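## Task

In the cooling block, leave tubes A2, B5 and C6 with their lids opened and swung back until they lock, or past that; leave A4, B6, C1, C3 and D2 with their lids snapped fully closed. When you are done, each tube must sit all the way down in its own well and not be propped up by the lid of a tube next to it. Pushing down the tab behind a snapped lid's hinge releases it, though the lid may keep lying on the tube. A lid that is only lying on its tube is not closed, even if it looks closed. Release everything, move the arm away (contact with READY or its housing still counts as away), then press the green READY key once until it latches; that ends the job. Do not press READY unless every required change is actually correct.

## Robot and tools

ROBOT. One six-joint arm with a two-finger gripper. Joint order everywhere (rows, results, refusals): waist, shoulder, elbow, wrist pitch, wrist yaw, wrist roll, then the gripper. Wrist pitch and wrist yaw have their signs flipped relative to the URDF, in commands and readings alike; the stated ranges are in URDF signs (both of these happen to be symmetric, -1.571 to 1.571). Other stated ranges: waist -2.618 to 3.054, shoulder 0.000 to 3.142, elbow 0.000 to 3.142, wrist roll -2.094 to 2.094 rad. Real limits may differ by up to 0.036 rad either way.

FRAMES. Scene frame: origin on the tabletop under the arm base, +z up, +y to the left when facing +x. The base may be slightly tilted. In the cooling block, row A is the far row and column 1 is on the left. The block and tubes are loose; the block must stay flat on the mat. Loose objects may occasionally get a brief shove from outside.

execute_actions(actions): a list of actions run in sequence; an empty list just returns state and images. Each action is a table of up to 15 rows, one row per control step (1/30 s); if fewer than 15 rows are given, the last row is held for the remaining steps. A row is 7 numbers in [-1, 1]: six scaled joint offsets, then the gripper opening. Joint numbers are offsets from the angles at the start of that action (not from the previous row); for a call's first action they start from the last reported angles. Scale: 1.0 equals 1.202 rad waist, 1.258 shoulder, 1.238 elbow, 2.073 wrist pitch, 2.022 wrist yaw and wrist roll. The opening is absolute: +1 fully open, -1 closed. An action asking a joint to go more than 0.036 rad beyond its range end is refused; if the first action fails that, or any action is malformed, the whole call does nothing. A request past the real end is clipped there and reported as "joint sent to its limit" (absence of that line does not prove more room exists).

move(target, speed, blocking): target is one 7-number row as above, offsets measured from the Joint positions in the latest result that showed them. Each joint follows a path to its goal, all finishing together, so the gripper traces a curve; paths last 0.5 to 10 s (cut off at 10 s). speed is the top rad/s of the joint with the longest travel, 0.01 to 2, default 0.5. Paths ignore obstacles; faster motion and aiming deeper past contact push harder. blocking=false returns after 0.5 s while motion continues; then only wait or stop are accepted until a result shows the move finished. The result adds a move: line with the ending (done, off_target, moving, held, fault), limits=held or limits=none, and the joint farthest from target. To keep pressing as before, target the current Joint targets.

wait(seconds): 0 to 10 s, holding the last command; returns early if a running move ends. stop(): brakes a running move (needs room, more if fast); fingers keep moving. zoom_image(camera, region): camera is cam_high, cam_low or cam_wrist; region [x0, y0, x1, y1] in pixels, origin top-left, at most 504 by 504. finished_scene(scene): ends the current scene, given its number; irreversible.

CAMERAS. cam_high and cam_low are pinhole with radial distortion, cam_wrist is fisheye; all 504x504.

RESULTS. Joint positions and Joint velocities are in rad and rad/s, with the finger-pad gap last in m (0.094 fully open). Joint targets shows what the joints are currently driven toward and may drift on its own. grip_measured gives the finger opening on the command scale. Step readings list arm angles at some steps; HELD marks steps where a command was held back. "joint command not followed" means the clearance check altered targets (mounts count as part of the arm). Joint torques are total drive output, offset and noisy. MOTOR HOT appears from 75 °C; OVER-TEMPERATURE FAULT means a stop at 90 °C (10 s) or, at 100 °C, motors and gripper go slack and the arm drops. FAULT lines can cut moves or waits short.

MOTION LIMITS. Each step, a joint's target stays within a lead of its measured angle: 0.202 rad waist, 0.258 shoulder, 0.238 elbow, 0.573 wrist pitch, 0.522 wrist yaw and roll; and if targets would shift the gripper over 70 mm, all are scaled back. Large moves thus span several actions, and leftovers must be commanded again. With zero offsets the arm can sag; in a reply's first call send offsets back to the intended angles, zeros afterwards, increasing the correction if a joint still lags. The robot holds its last command while you compose a reply.

GRIPPING. Commanded openings (away from ±1) go to where grip_measured would read that value; readings may be off by about 1 mm. To hold, command roughly 0.03 below grip_measured (less for a lighter hold). Pads give about 50 to 62 N, less on thin parts, with a brief spike at first touch.

AVOID. Knocking anything off the table (ends the scene), dropping items, slamming or hitting hard, shoving the block or tilting it, leaving a tube raised on a neighbour's lid, overheating motors, and pressing READY before every lid is right.

Each tool is called after ">>>" as name([rows], argument=value, ...), one row to a line, values as JSON.

## Session

>>> execute_actions(actions=[])

Scene clock: 0.00 s.
grip_measured=+1.000
Joint names: [waist, shoulder, elbow, wrist pitch, wrist yaw, wrist roll]
Joint positions: [-1.217  1.954  1.402  0.799  0.508 -0.544  0.094]
Joint velocities: [-0.007 -0.007 -0.012 -0.051  0.037 -0.022  0.   ]
Joint torques (N m, as the arm reports them, + toward a larger Joint positions number): no reading
Joint targets: [-1.239 1.939 1.412 0.794 0.508 -0.542]

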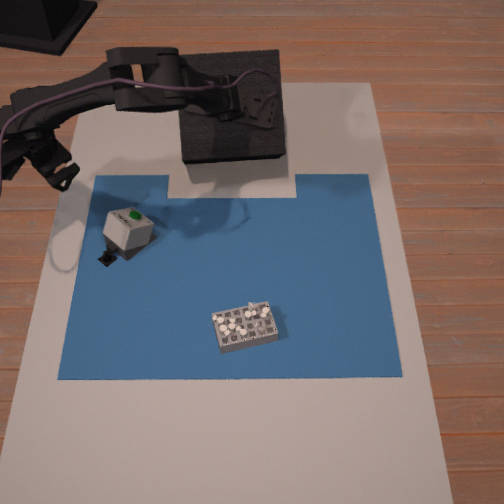

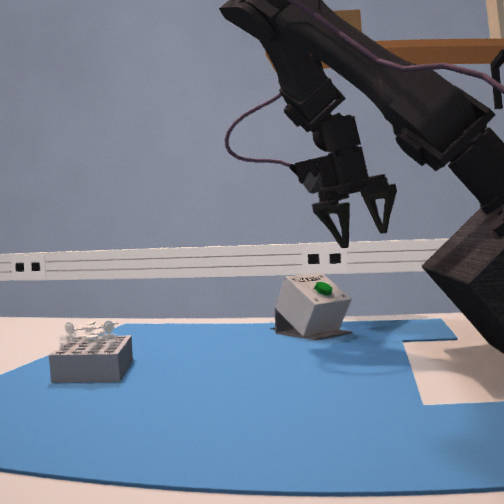

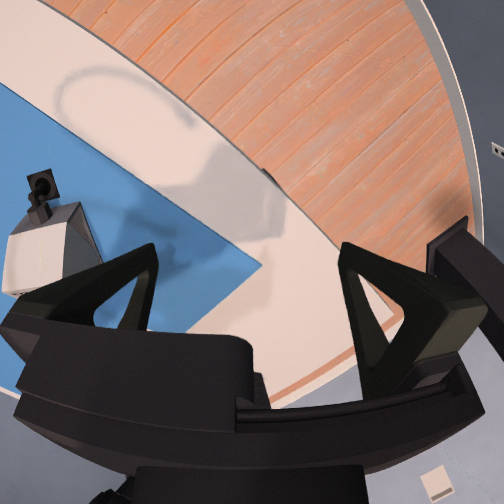

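>>> zoom_image(camera="cam_high", region=[195, 290, 295, 365])

>>> zoom_image(camera="cam_low", region=[35, 305, 145, 390])

Region (195, 290, 295, 365) of cam_high's 504x504 image, scaled by 5.040, with more detail than that image has; it fills the top 378 rows of this view, and the rest is white.

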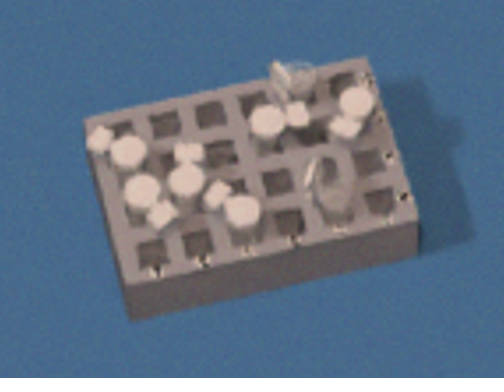

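Region (35, 305, 145, 390) of cam_low's 504x504 image, scaled by 4.582, with more detail than that image has; it fills the top 389 rows of this view, and the rest is white.

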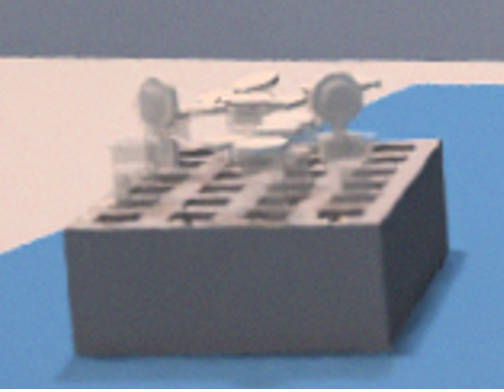

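>>> move(target=[0.25, -0.705, -0.255, 0.003, -0.255, 0.17, -1], speed=0.9)

Scene clock: 18.33 s.
grip_measured=-0.981
Joint names: [waist, shoulder, elbow, wrist pitch, wrist yaw, wrist roll]
Joint positions: [-0.917  1.08   1.092  0.807  0.012 -0.213  0.001]
Joint velocities: [-0.002 -0.002  0.007  0.051  0.051 -0.007 -0.001]
Joint torques (N m, as the arm reports them, + toward a larger Joint positions number): [-2.09 -4.91  3.62 -0.9  -0.53  0.12]
Joint targets: [-0.916 1.067 1.086 0.805 -0.008 -0.200]
move: done; limits=none; farthest joint: the wrist yaw, 0.020 radians from its target (0.515 radians at the start)

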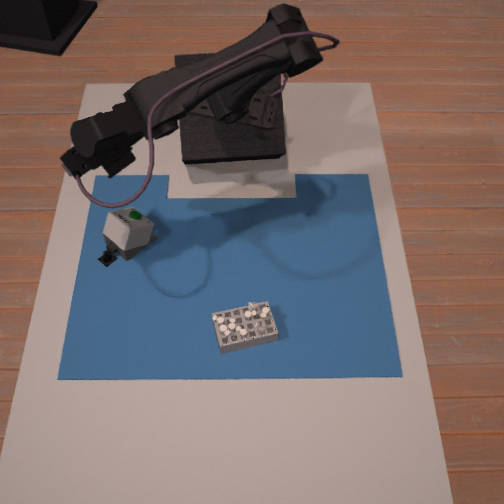

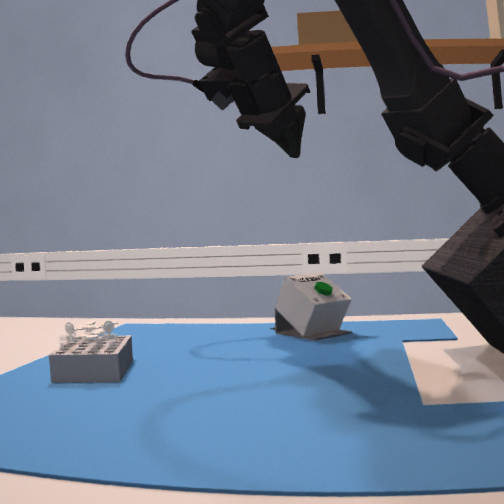

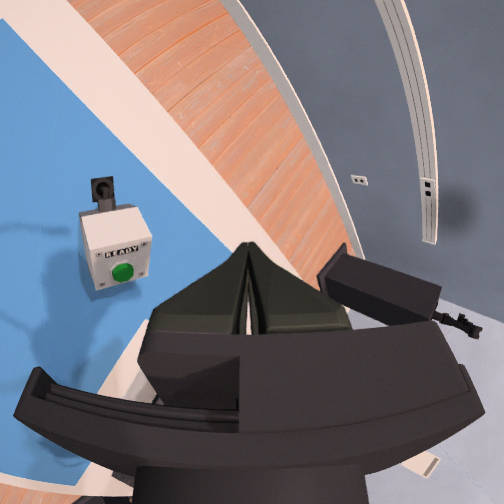

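>>> move(target=[0.97, -0.005, 0.008, 0, -0.008, 0.005, -1], speed=1.0)

Scene clock: 22.30 s.
grip_measured=-0.981
Joint names: [waist, shoulder, elbow, wrist pitch, wrist yaw, wrist roll]
Joint positions: [ 0.241  1.08   1.092  0.807  0.001 -0.209  0.001]
Joint velocities: [ 0.002  0.007 -0.022 -0.022 -0.007  0.051 -0.   ]
Joint torques (N m, as the arm reports them, + toward a larger Joint positions number): [ 0.65 -7.6   4.9  -0.48 -0.07  0.06]
Joint targets: [0.249 1.074 1.102 0.807 -0.004 -0.203]
move: done; limits=none; farthest joint: the elbow, 0.009 radians from its target (0.009 radians at the start)

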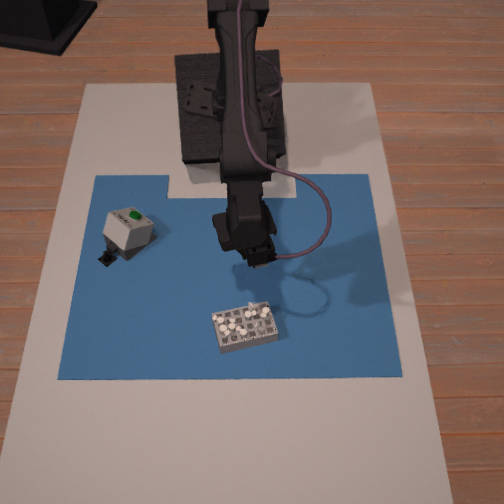

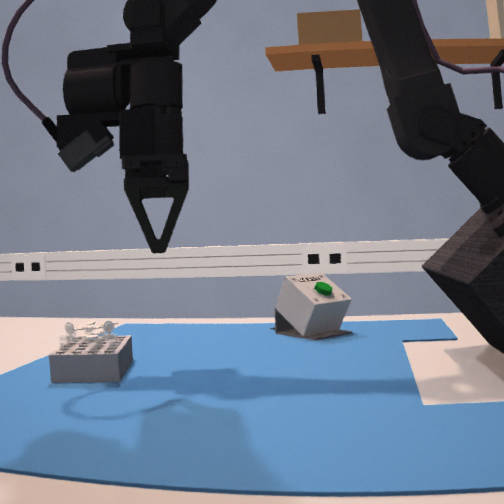

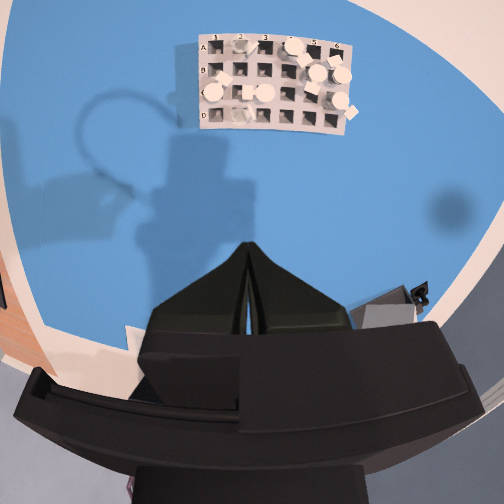

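>>> move(target=[-0.035, 0.16, 0.108, -0.0485, -0.003, 0.01, -1], speed=0.4)

>>> zoom_image(camera="cam_wrist", region=[120, 30, 380, 250])

Scene clock: 31.80 s.
grip_measured=-0.981
Joint names: [waist, shoulder, elbow, wrist pitch, wrist yaw, wrist roll]
Joint positions: [ 0.211  1.289  1.195  0.724  0.001 -0.195  0.001]
Joint velocities: [-0.017 -0.007  0.002  0.022  0.066  0.007 -0.001]
Joint torques (N m, as the arm reports them, + toward a larger Joint positions number): [-1.26 -9.05  6.25 -0.62 -0.1   0.05]
Joint targets: [0.200 1.282 1.226 0.706 -0.005 -0.189]
move: off_target; limits=none; farthest joint: the elbow, 0.031 radians from its target (0.133 radians at the start)

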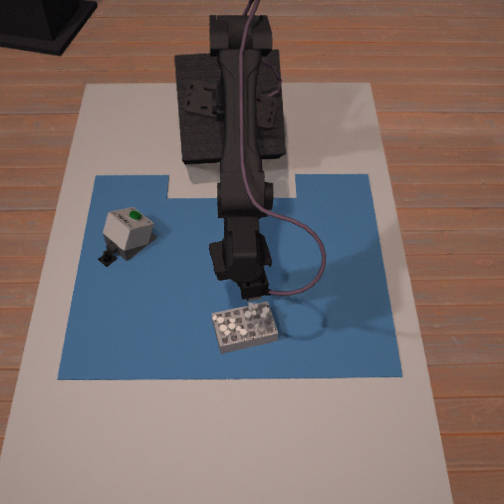

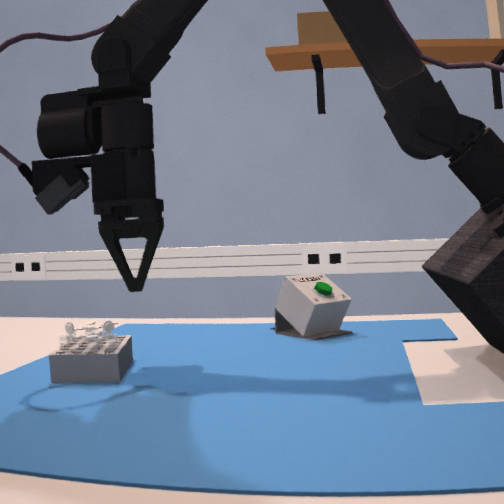

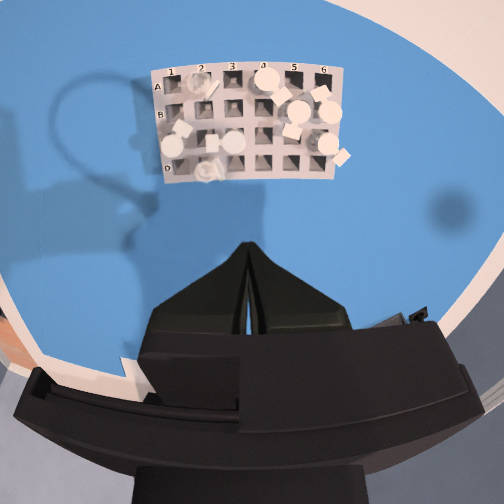

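Region (120, 30, 380, 250) of cam_wrist's 504x504 image, scaled by 1.938, with more detail than that image has; it fills the top 426 rows of this view, and the rest is white.

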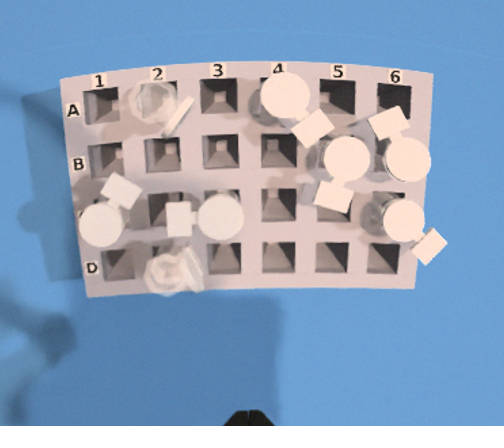

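>>> move(target=[0.044, 0.129, 0.169, -0.0126, -0.003, 0.003, -1], speed=0.3)

>>> zoom_image(camera="cam_wrist", region=[150, 140, 350, 290])

Scene clock: 56.33 s.
grip_measured=-0.981
Joint names: [waist, shoulder, elbow, wrist pitch, wrist yaw, wrist roll]
Joint positions: [ 0.255  1.458  1.372  0.712 -0.    -0.194  0.001]
Joint velocities: [ 0.002  0.002  0.012  0.051  0.081  0.037 -0.   ]
Joint torques (N m, as the arm reports them, + toward a larger Joint positions number): [  0.84 -10.33   6.26  -0.61  -0.09   0.05]
Joint targets: [0.264 1.451 1.404 0.698 -0.006 -0.189]
move: off_target; limits=none; farthest joint: the elbow, 0.032 radians from its target (0.210 radians at the start)

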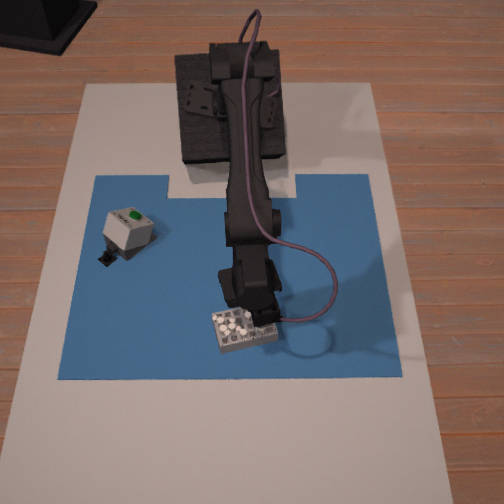

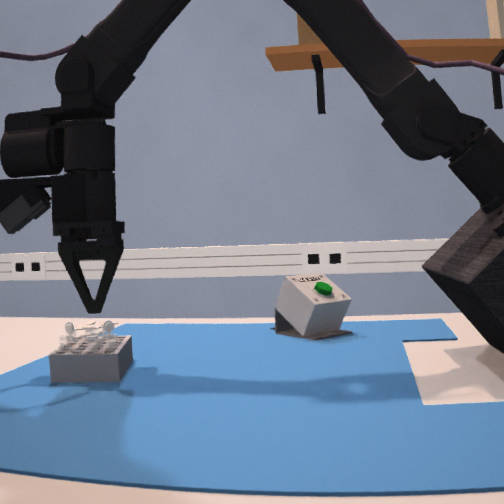

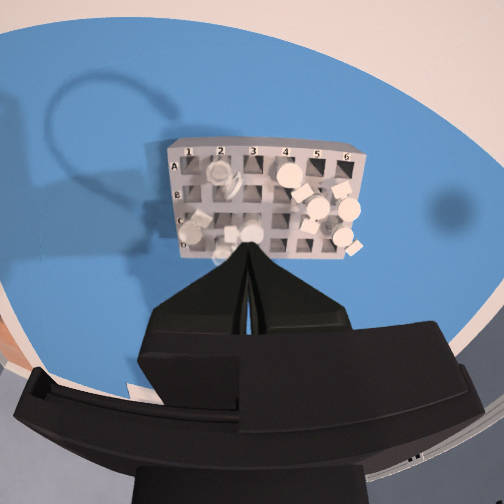

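Region (150, 140, 350, 290) of cam_wrist's 504x504 image, scaled by 2.520, with more detail than that image has; it fills the top 378 rows of this view, and the rest is white.

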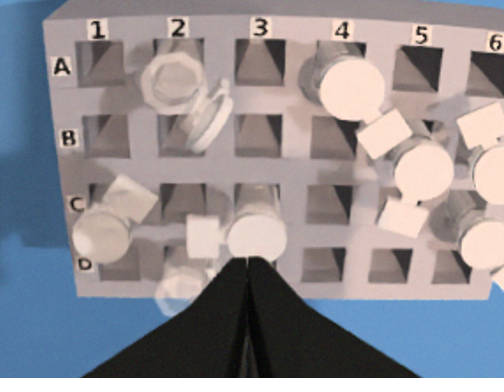

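>>> execute_actions([
  [[-0.004,-0.004,0.006,-0.008,-0.003,0,-1],[-0.008,-0.002,0.006,-0.010,-0.003,0,-1],[-0.011,0.0,0.006,-0.012,-0.003,0,-1],[-0.013,0.003,0.006,-0.014,-0.003,0,-1],[-0.015,0.006,0.006,-0.016,-0.003,0,-1],[-0.016,0.009,0.006,-0.018,-0.003,0,-1],[-0.016,0.012,0.006,-0.020,-0.003,0,-1],[-0.016,0.015,0.006,-0.022,-0.003,0,-1],[-0.016,0.018,0.006,-0.024,-0.003,0,-1],[-0.016,0.020,0.006,-0.025,-0.003,0,-1],[-0.016,0.022,0.006,-0.026,-0.003,0,-1],[-0.016,0.023,0.006,-0.026,-0.003,0,-1]],
])

>>> zoom_image(camera="cam_wrist", region=[150, 140, 350, 290])

Scene clock: 70.20 s.
grip_measured=-0.981
Joint names: [waist, shoulder, elbow, wrist pitch, wrist yaw, wrist roll]
Joint positions: [ 0.246  1.496  1.372  0.682 -0.001 -0.194  0.001]
Joint velocities: [-0.017  0.017  0.002 -0.037 -0.081 -0.037  0.   ]
Joint torques (N m, as the arm reports them, + toward a larger Joint positions number): [ -0.97 -10.7    4.48  -0.67  -0.09  -0.01]
Joint targets: [0.235 1.487 1.380 0.658 -0.006 -0.194]
Step readings (joint positions):
0: [0.255 1.458 1.372 0.712 -0.000 -0.194]
1: [0.255 1.458 1.372 0.712 -0.000 -0.194]
2: [0.255 1.458 1.372 0.712 -0.001 -0.194]
4: [0.255 1.459 1.372 0.710 -0.001 -0.194]
8: [0.249 1.471 1.372 0.697 -0.001 -0.194]
15: Joint positions above

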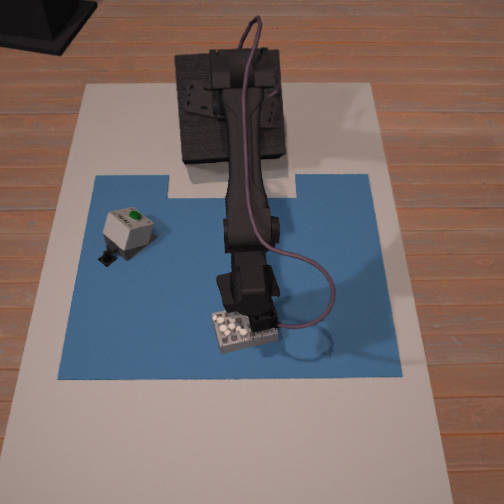

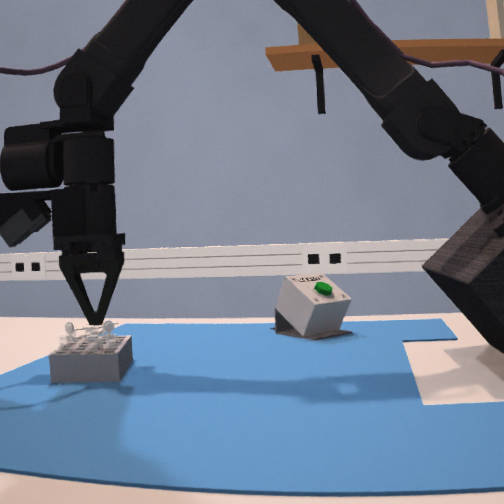

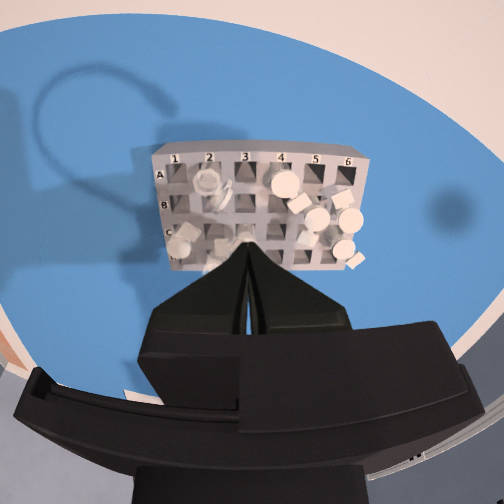

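Region (150, 140, 350, 290) of cam_wrist's 504x504 image, scaled by 2.520, with more detail than that image has; it fills the top 378 rows of this view, and the rest is white.

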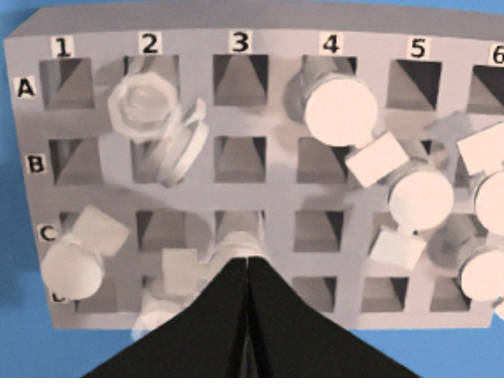

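>>> execute_actions([
  [[-0.006,-0.006,0.002,-0.012,-0.003,0,-1],[-0.006,-0.004,0.002,-0.012,-0.003,0,-1],[-0.006,-0.002,0.002,-0.012,-0.003,0,-1],[-0.006,0.0,0.002,-0.012,-0.003,0,-1],[-0.006,0.002,0.002,-0.012,-0.003,0,-1],[-0.006,0.004,0.002,-0.012,-0.003,0,-1],[-0.006,0.006,0.002,-0.012,-0.003,0,-1],[-0.006,0.008,0.002,-0.012,-0.003,0,-1],[-0.006,0.010,0.002,-0.012,-0.003,0,-1],[-0.006,0.012,0.002,-0.012,-0.003,0,-1],[-0.006,0.014,0.002,-0.012,-0.003,0,-1]],
  [[-0.006,0.006,0.0,-0.006,-0.003,0,-1],[-0.006,0.009,0.0,-0.006,-0.003,0,-1],[-0.006,0.012,0.0,-0.006,-0.003,0,-1],[-0.006,0.015,0.0,-0.006,-0.003,0,-1],[-0.006,0.018,0.0,-0.006,-0.003,0,-1],[-0.006,0.021,0.0,-0.006,-0.003,0,-1],[-0.006,0.024,0.0,-0.006,-0.003,0,-1]],
])

Scene clock: 79.03 s.
grip_measured=-0.981
Joint names: [waist, shoulder, elbow, wrist pitch, wrist yaw, wrist roll]
Joint positions: [ 0.246  1.515  1.372  0.669 -0.004 -0.194  0.001]
Joint velocities: [ 0.002  0.007 -0.012  0.066 -0.007 -0.051  0.001]
Joint torques (N m, as the arm reports them, + toward a larger Joint positions number): [-0.74 -7.63  3.8  -0.57 -0.1  -0.01]
Joint targets: [0.239 1.544 1.372 0.657 -0.009 -0.194]
Step readings (joint positions; steps 1 to 15: 1st action; 16 to 30: 2nd action):
0: [0.246 1.496 1.372 0.676 -0.001 -0.194]
1: [0.246 1.496 1.372 0.676 -0.002 -0.194]
2: [0.246 1.496 1.372 0.676 -0.002 -0.194]
4: [0.246 1.496 1.372 0.675 -0.002 -0.194]
8: [0.246 1.502 1.372 0.673 -0.002 -0.194]
15: [0.246 1.514 1.372 0.669 -0.003 -0.194]
16: [0.246 1.514 1.372 0.669 -0.003 -0.194]
17: [0.246 1.514 1.372 0.669 -0.003 -0.194]
19: [0.246 1.514 1.372 0.669 -0.003 -0.194]
23: [0.246 1.515 1.372 0.669 -0.004 -0.194]
30: Joint positions above

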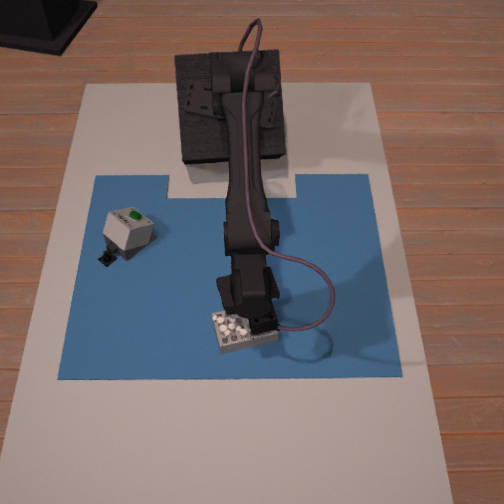

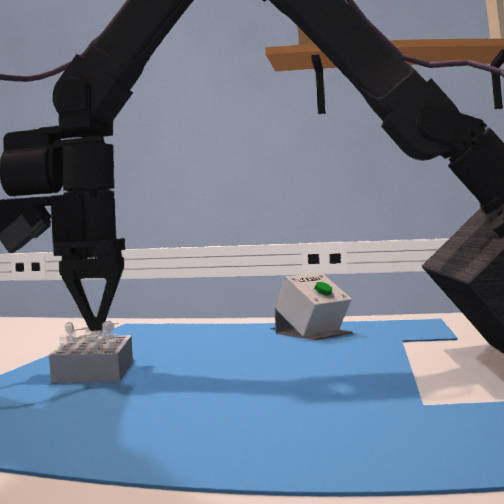

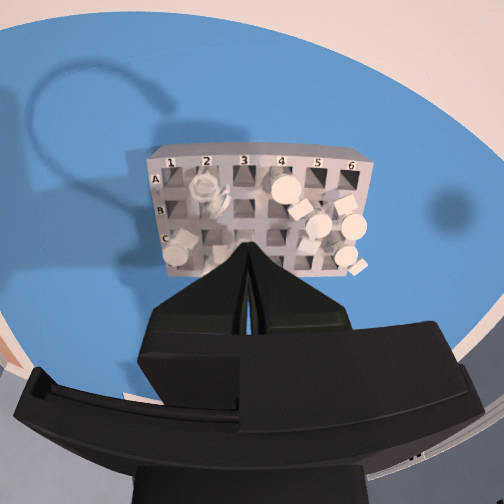

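>>> execute_actions([
  [[-0.006,0.0,0.004,-0.004,-0.003,0,-1],[-0.006,-0.02,0.004,0,-0.003,0,-1],[-0.006,-0.035,0.004,0,-0.003,0,-1],[-0.006,-0.048,0.004,0.002,-0.003,0,-1],[-0.006,-0.06,0.002,0.004,-0.003,-0.01,-1],[-0.006,-0.072,-0.006,0.006,-0.003,-0.03,-1],[-0.006,-0.083,-0.015,0.008,-0.003,-0.05,-1],[-0.006,-0.093,-0.025,0.01,-0.003,-0.07,-1],[-0.006,-0.102,-0.035,0.012,-0.003,-0.09,-1],[-0.006,-0.109,-0.045,0.014,-0.003,-0.11,-1],[-0.006,-0.115,-0.054,0.016,-0.003,-0.13,-1],[-0.006,-0.119,-0.061,0.017,-0.003,-0.15,-1],[-0.006,-0.121,-0.066,0.018,-0.003,-0.165,-1],[-0.006,-0.122,-0.069,0.018,-0.003,-0.173,-1],[-0.006,-0.122,-0.07,0.018,-0.003,-0.176,-1]],
])

>>> wait(seconds=0.5)

>>> zoom_image(camera="cam_wrist", region=[150, 140, 350, 290])

Scene clock: 109.03 s.
grip_measured=-0.981
Joint names: [waist, shoulder, elbow, wrist pitch, wrist yaw, wrist roll]
Joint positions: [ 0.246  1.384  1.305  0.69  -0.005 -0.443  0.001]
Joint velocities: [ 0.007 -0.002 -0.178  0.125 -0.022 -0.696  0.   ]
Joint torques (N m, as the arm reports them, + toward a larger Joint positions number): [ -0.72 -11.16   3.42  -0.49  -0.09  -0.03]
Joint targets: [0.239 1.362 1.286 0.706 -0.010 -0.550]
Step readings (joint positions):
0: [0.246 1.515 1.372 0.669 -0.004 -0.194]
1: [0.246 1.515 1.372 0.669 -0.004 -0.194]
2: [0.246 1.513 1.372 0.669 -0.004 -0.194]
4: [0.246 1.509 1.372 0.670 -0.004 -0.194]
8: [0.246 1.464 1.362 0.675 -0.004 -0.241]
15: Joint positions above

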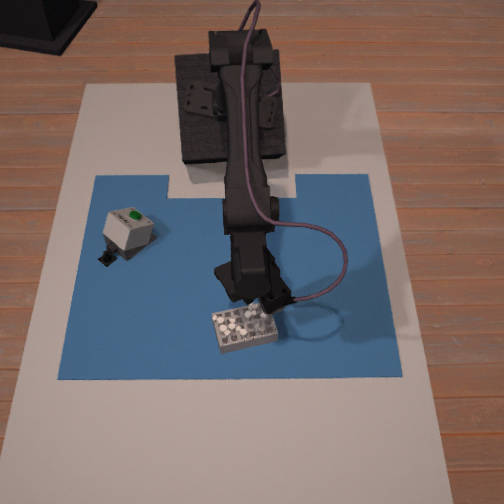

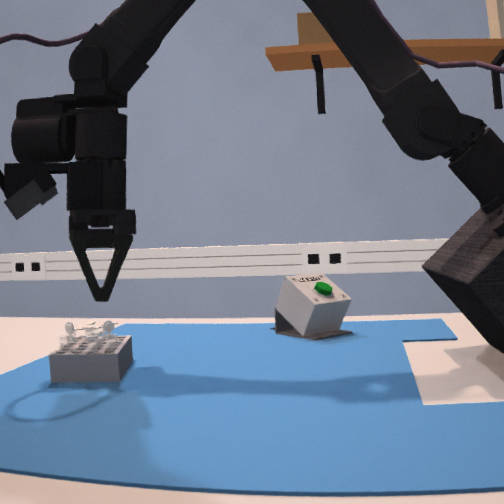

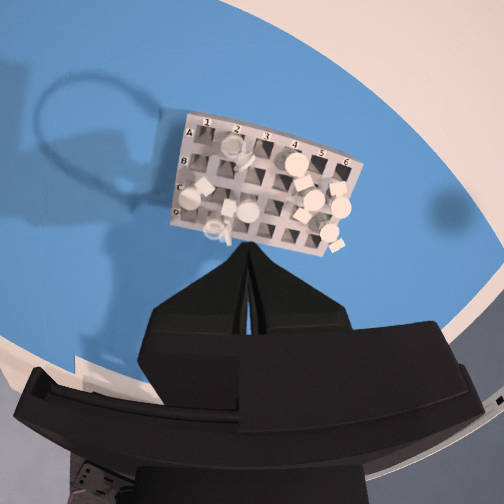

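Scene clock: 109.53 s.
grip_measured=-0.981
Joint names: [waist, shoulder, elbow, wrist pitch, wrist yaw, wrist roll]
Joint positions: [ 0.246  1.384  1.29   0.702 -0.007 -0.541  0.001]
Joint velocities: [ 0.007  0.007 -0.002 -0.051  0.022 -0.007  0.   ]
Joint torques (N m, as the arm reports them, + toward a larger Joint positions number): [ -0.72 -11.1    3.55  -0.43  -0.08  -0.1 ]
Joint targets: [0.239 1.362 1.286 0.706 -0.010 -0.550]
wait: 0.50 s; no rest

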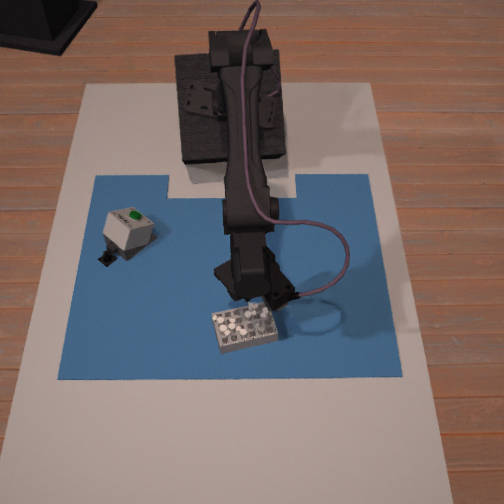

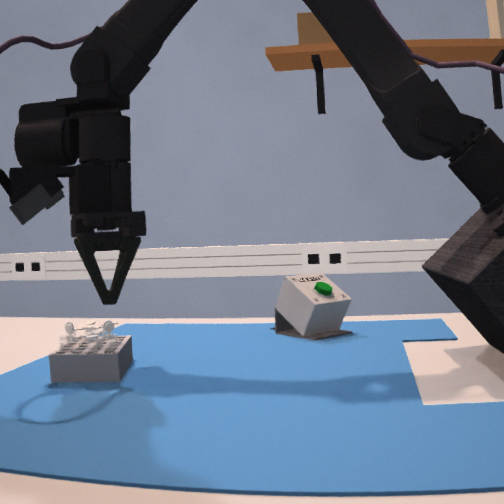

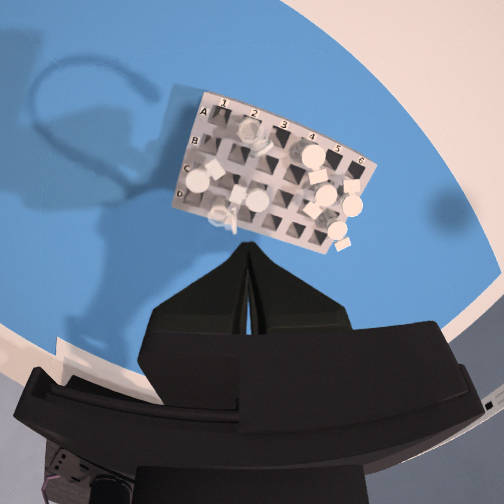

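Region (150, 140, 350, 290) of cam_wrist's 504x504 image, scaled by 2.520, with more detail than that image has; it fills the top 378 rows of this view, and the rest is white.

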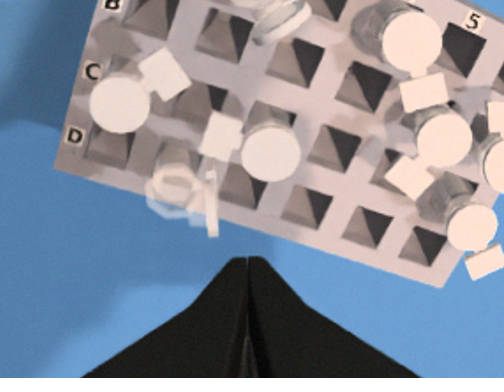

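>>> move(target=[0.018, 0.048, 0.006, -0.0425, -0.002, -0.003, -1], speed=0.12)

>>> zoom_image(camera="cam_wrist", region=[150, 140, 350, 290])

>>> zoom_image(camera="cam_low", region=[40, 290, 150, 370])

Scene clock: 137.53 s.
grip_measured=-0.981
Joint names: [waist, shoulder, elbow, wrist pitch, wrist yaw, wrist roll]
Joint positions: [ 0.257  1.451  1.29   0.632 -0.009 -0.545  0.001]
Joint velocities: [-0.002 -0.017  0.002 -0.007  0.037 -0.066 -0.001]
Joint torques (N m, as the arm reports them, + toward a larger Joint positions number): [  0.94 -10.02   4.3   -0.66  -0.06  -0.03]
Joint targets: [0.268 1.445 1.298 0.615 -0.011 -0.547]
move: done; limits=none; farthest joint: the wrist pitch, 0.018 radians from its target (0.088 radians at the start)

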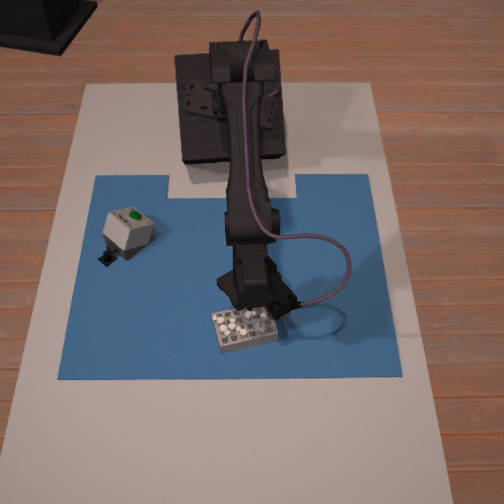

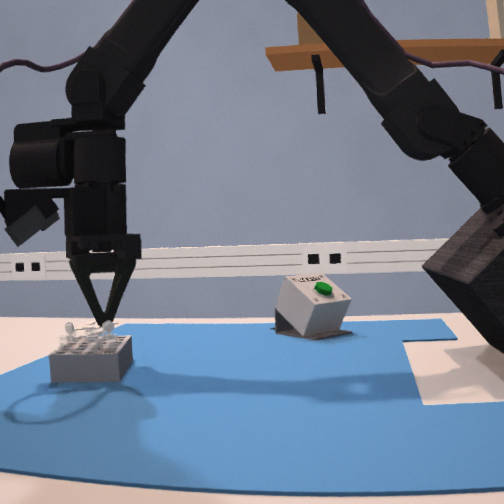

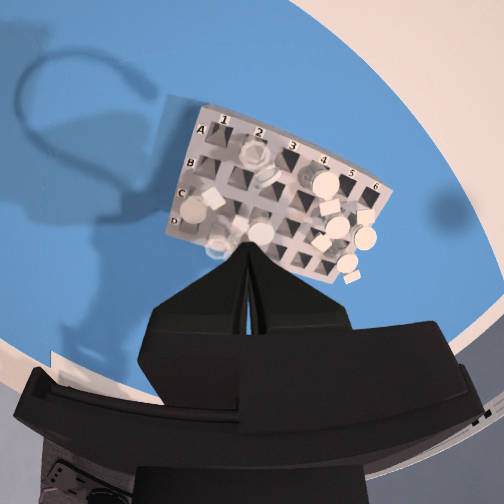

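Region (150, 140, 350, 290) of cam_wrist's 504x504 image, scaled by 2.520, with more detail than that image has; it fills the top 378 rows of this view, and the rest is white.

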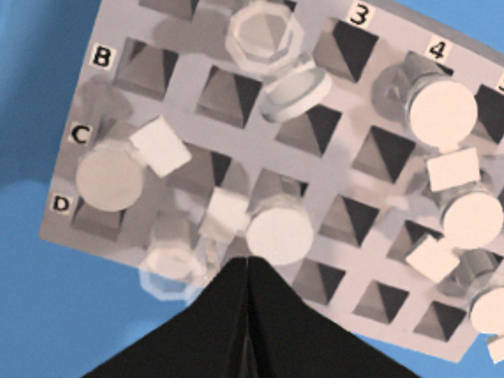

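Region (40, 290, 150, 370) of cam_low's 504x504 image, scaled by 4.582, with more detail than that image has; it fills the top 367 rows of this view, and the rest is white.

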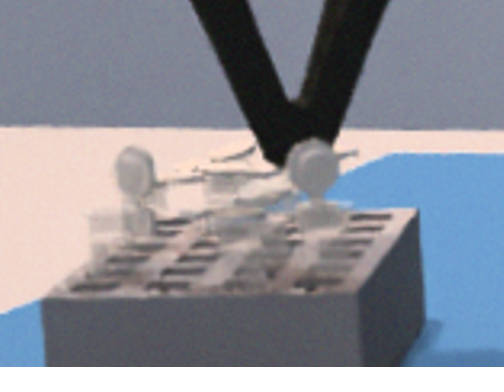

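>>> move(target=[0.042, 0.002, 0.006, 0.0155, 0.004, 0, -1], speed=0.05)

>>> zoom_image(camera="cam_wrist", region=[150, 140, 350, 290])

>>> zoom_image(camera="cam_low", region=[40, 290, 150, 370])

Scene clock: 146.30 s.
grip_measured=-0.981
Joint names: [waist, shoulder, elbow, wrist pitch, wrist yaw, wrist roll]
Joint positions: [ 0.296  1.451  1.29   0.654 -0.012 -0.545  0.001]
Joint velocities: [-0.002 -0.007 -0.002 -0.037  0.037 -0.022 -0.001]
Joint torques (N m, as the arm reports them, + toward a larger Joint positions number): [ 1.19 -9.29  4.28 -0.36  0.07 -0.01]
Joint targets: [0.308 1.454 1.298 0.664 -0.001 -0.545]
move: done; limits=none; farthest joint: the waist, 0.011 radians from its target (0.050 radians at the start)

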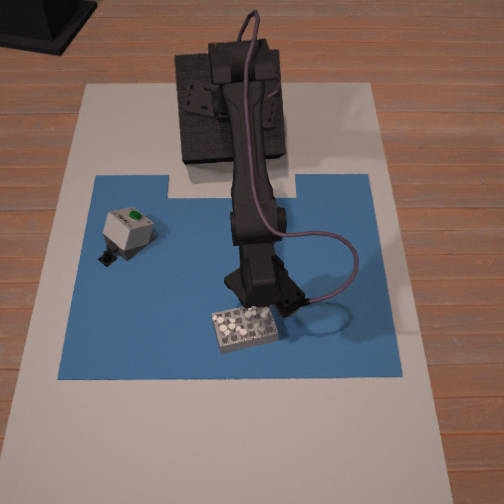

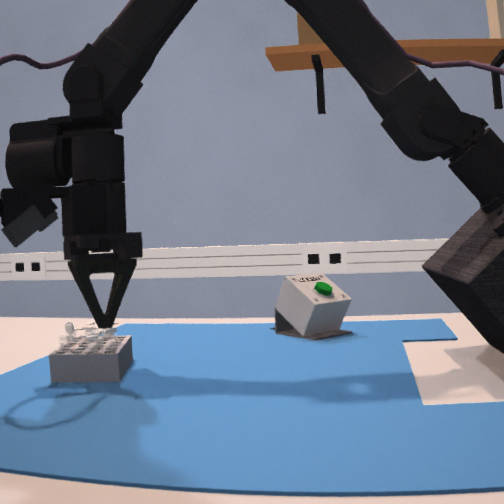

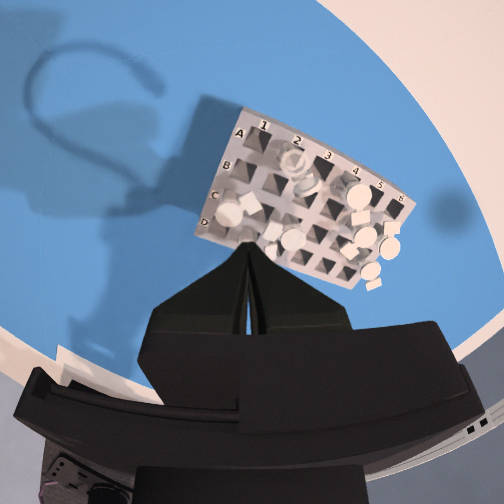

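Region (150, 140, 350, 290) of cam_wrist's 504x504 image, scaled by 2.520, with more detail than that image has; it fills the top 378 rows of this view, and the rest is white.

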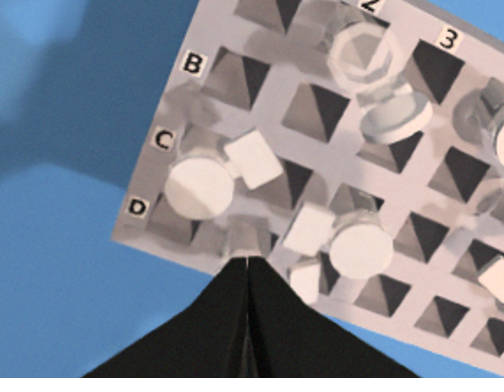

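Region (40, 290, 150, 370) of cam_low's 504x504 image, scaled by 4.582, with more detail than that image has; it fills the top 367 rows of this view, and the rest is white.

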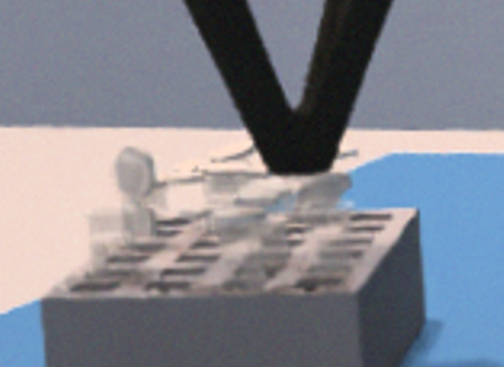

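>>> execute_actions([
  [[0.005,0.004,0.003,0.003,0.003,0,-1],[0.005,0.005,0.003,0.003,0.003,0,-1],[0.005,0.006,0.003,0.003,0.003,0,-1],[0.005,0.007,0.003,0.003,0.003,0,-1],[0.005,0.008,0.003,0.003,0.003,0,-1],[0.005,0.009,0.003,0.003,0.003,0,-1],[0.005,0.010,0.003,0.003,0.003,0,-1],[0.005,0.011,0.003,0.003,0.003,0,-1],[0.005,0.012,0.003,0.003,0.003,0,-1],[0.005,0.013,0.003,0.003,0.003,0,-1],[0.005,0.014,0.003,0.003,0.003,0,-1]],
  [[0.005,0.002,0.0,0.0,0.003,0,-1],[0.005,0.005,0.0,0.0,0.003,0,-1],[0.005,0.008,0.0,0.0,0.003,0,-1],[0.005,0.011,0.0,0.0,0.003,0,-1],[0.005,0.014,0.0,0.0,0.003,0,-1],[0.005,0.017,0.0,0.0,0.003,0,-1],[0.005,0.020,0.0,0.0,0.003,0,-1],[0.005,0.023,0.0,0.0,0.003,0,-1],[0.005,0.026,0.0,0.0,0.003,0,-1]],
])

>>> zoom_image(camera="cam_wrist", region=[150, 140, 350, 290])

>>> zoom_image(camera="cam_low", region=[40, 290, 150, 370])

Scene clock: 157.10 s.
grip_measured=-0.981
Joint names: [waist, shoulder, elbow, wrist pitch, wrist yaw, wrist roll]
Joint positions: [ 0.296  1.471  1.29   0.654 -0.011 -0.545  0.001]
Joint velocities: [-0.012  0.002  0.007 -0.037  0.007 -0.022  0.001]
Joint torques (N m, as the arm reports them, + toward a larger Joint positions number): [ 0.72 -7.7   3.65 -0.44  0.03 -0.01]
Joint targets: [0.302 1.494 1.290 0.654 -0.006 -0.545]
Step readings (joint positions; steps 1 to 15: 1st action; 16 to 30: 2nd action):
0: [0.296 1.451 1.290 0.654 -0.012 -0.545]
1: [0.296 1.451 1.290 0.654 -0.012 -0.545]
2: [0.296 1.453 1.290 0.654 -0.012 -0.545]
4: [0.296 1.457 1.290 0.654 -0.012 -0.545]
8: [0.296 1.461 1.290 0.654 -0.012 -0.545]
15: [0.296 1.461 1.290 0.654 -0.012 -0.545]
16: [0.296 1.461 1.290 0.654 -0.012 -0.545]
17: [0.296 1.461 1.290 0.654 -0.012 -0.545]
19: [0.296 1.462 1.290 0.654 -0.012 -0.545]
23: [0.296 1.471 1.290 0.654 -0.011 -0.545]
30: Joint positions above

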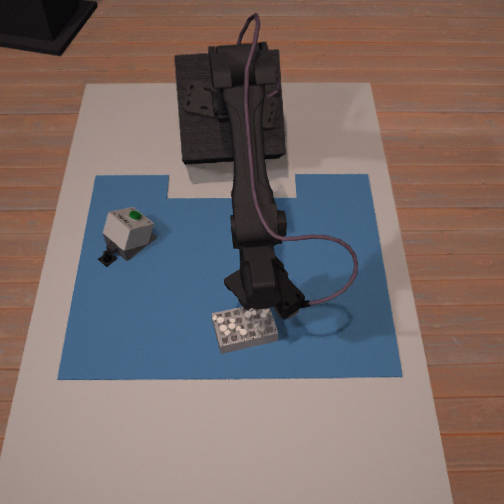

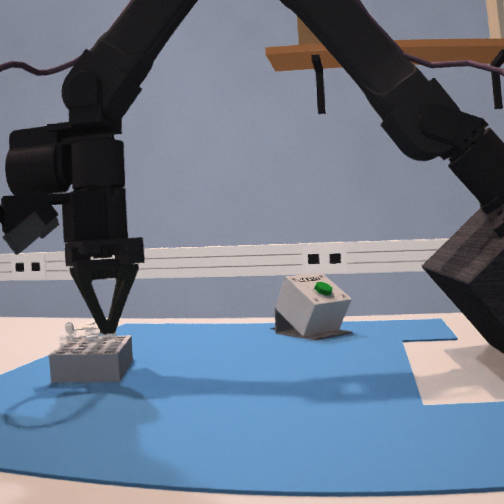

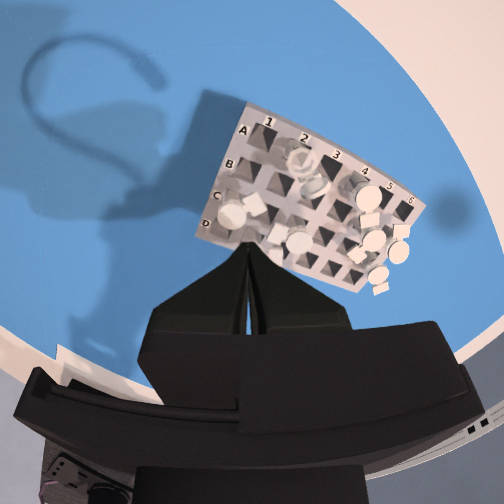

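Region (150, 140, 350, 290) of cam_wrist's 504x504 image, scaled by 2.520, with more detail than that image has; it fills the top 378 rows of this view, and the rest is white.

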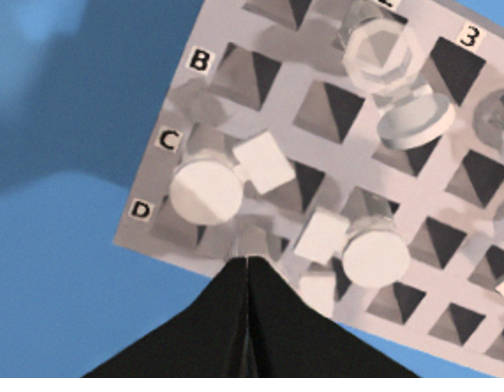

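Region (40, 290, 150, 370) of cam_low's 504x504 image, scaled by 4.582, with more detail than that image has; it fills the top 367 rows of this view, and the rest is white.

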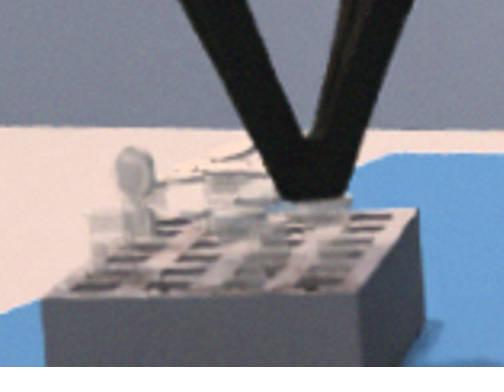

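>>> execute_actions([
  [[0.005,0.022,0.0,0.0,0.003,0,-1],[0.005,0.026,0.0,0.0,0.003,0,-1],[0.005,0.029,0.0,0.0,0.003,0,-1],[0.005,0.029,0.0,0.0,0.003,0,-1],[0.005,0.029,0.0,0.0,0.003,0,-1],[0.005,0.015,0.004,0.0,0.003,0,-1],[0.005,0.0,0.006,0.0,0.003,0,-1],[0.005,-0.015,0.006,0.0,0.003,0,-1],[0.005,-0.025,0.006,0.0,0.003,0,-1],[0.005,-0.032,0.006,0.0,0.003,0,-1],[0.005,-0.037,0.006,0.0,0.003,0,-1],[0.005,-0.041,0.006,0.0,0.003,0,-1],[0.005,-0.043,0.006,0.0,0.003,0,-1]],
])

>>> move(target=[0.0488, -0.02, 0.006, -0.0415, 0.003, 0, -1], speed=0.15)

>>> zoom_image(camera="cam_wrist", region=[150, 140, 350, 290])

Scene clock: 173.80 s.
grip_measured=-0.981
Joint names: [waist, shoulder, elbow, wrist pitch, wrist yaw, wrist roll]
Joint positions: [ 0.296  1.453  1.29   0.654 -0.011 -0.545  0.001]
Joint velocities: [ 0.002 -0.1   -0.002  0.007 -0.037 -0.051 -0.001]
Joint torques (N m, as the arm reports them, + toward a larger Joint positions number): [  0.71 -11.99   4.3   -0.46   0.02  -0.01]
Joint targets: [0.302 1.417 1.298 0.653 -0.005 -0.545]
Step readings (joint positions):
0: [0.296 1.471 1.290 0.654 -0.011 -0.545]
1: [0.296 1.471 1.290 0.654 -0.011 -0.545]
2: [0.296 1.471 1.290 0.654 -0.011 -0.545]
4: [0.296 1.471 1.290 0.654 -0.011 -0.545]
8: [0.296 1.469 1.290 0.654 -0.011 -0.545]
15: Joint positions above

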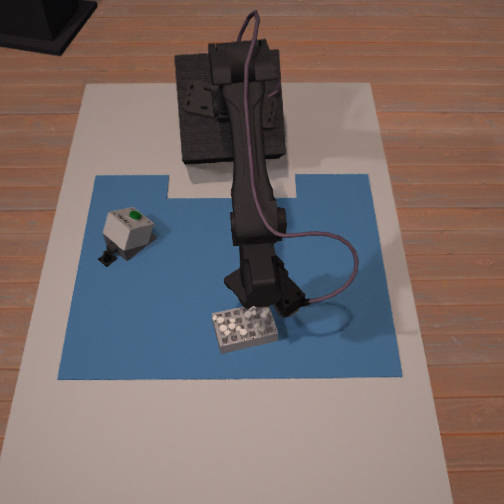

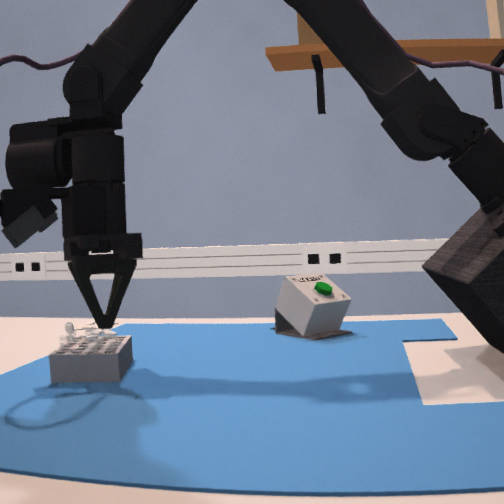

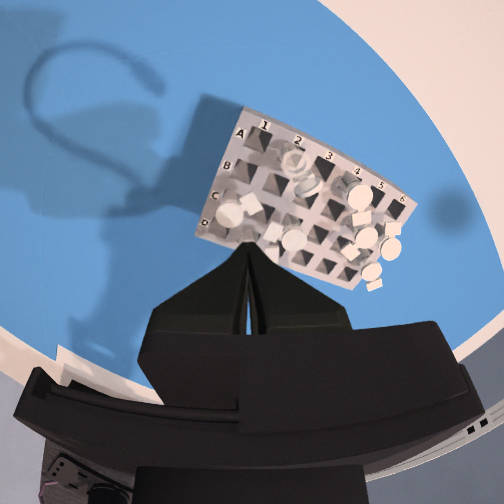

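Scene clock: 174.90 s.
grip_measured=-0.981
Joint names: [waist, shoulder, elbow, wrist pitch, wrist yaw, wrist roll]
Joint positions: [ 0.344  1.456  1.29   0.586 -0.012 -0.545  0.001]
Joint velocities: [-0.002 -0.022 -0.027  0.007 -0.022 -0.022 -0.   ]
Joint torques (N m, as the arm reports them, + toward a larger Joint positions number): [  1.36 -11.83   4.36  -0.69   0.04   0.  ]
Joint targets: [0.355 1.428 1.298 0.568 -0.005 -0.545]
move: off_target; limits=none; farthest joint: the shoulder, 0.028 radians from its target (0.025 radians at the start)

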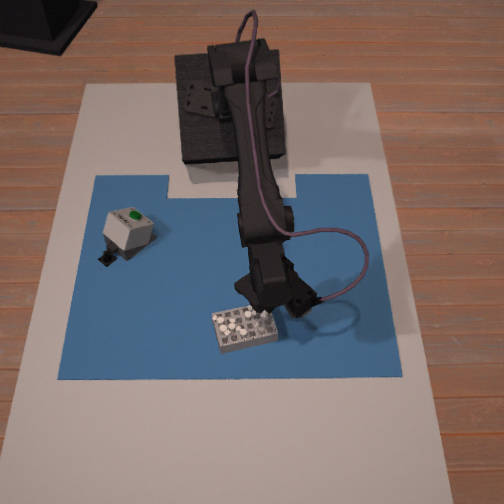

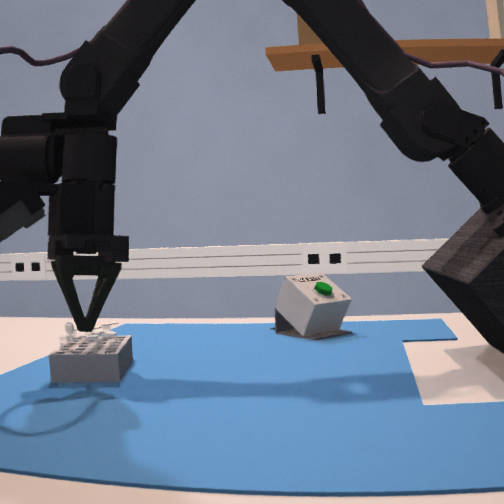

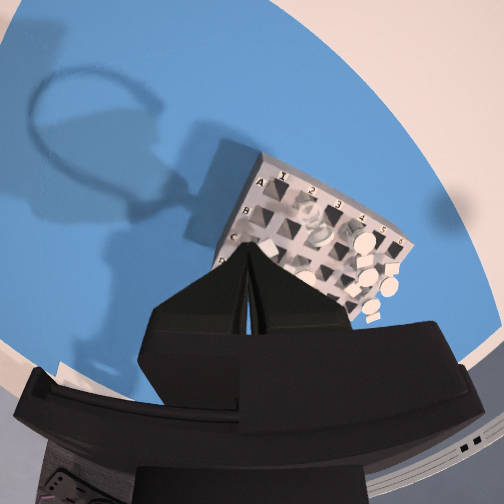

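Region (150, 140, 350, 290) of cam_wrist's 504x504 image, scaled by 2.520, with more detail than that image has; it fills the top 378 rows of this view, and the rest is white.

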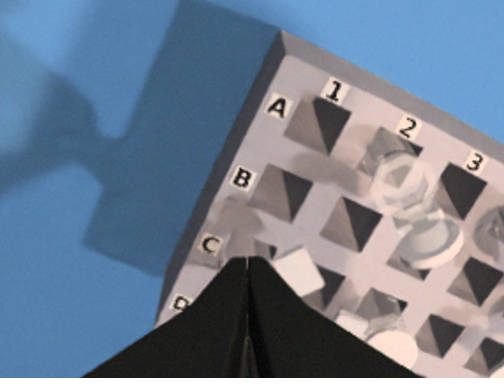

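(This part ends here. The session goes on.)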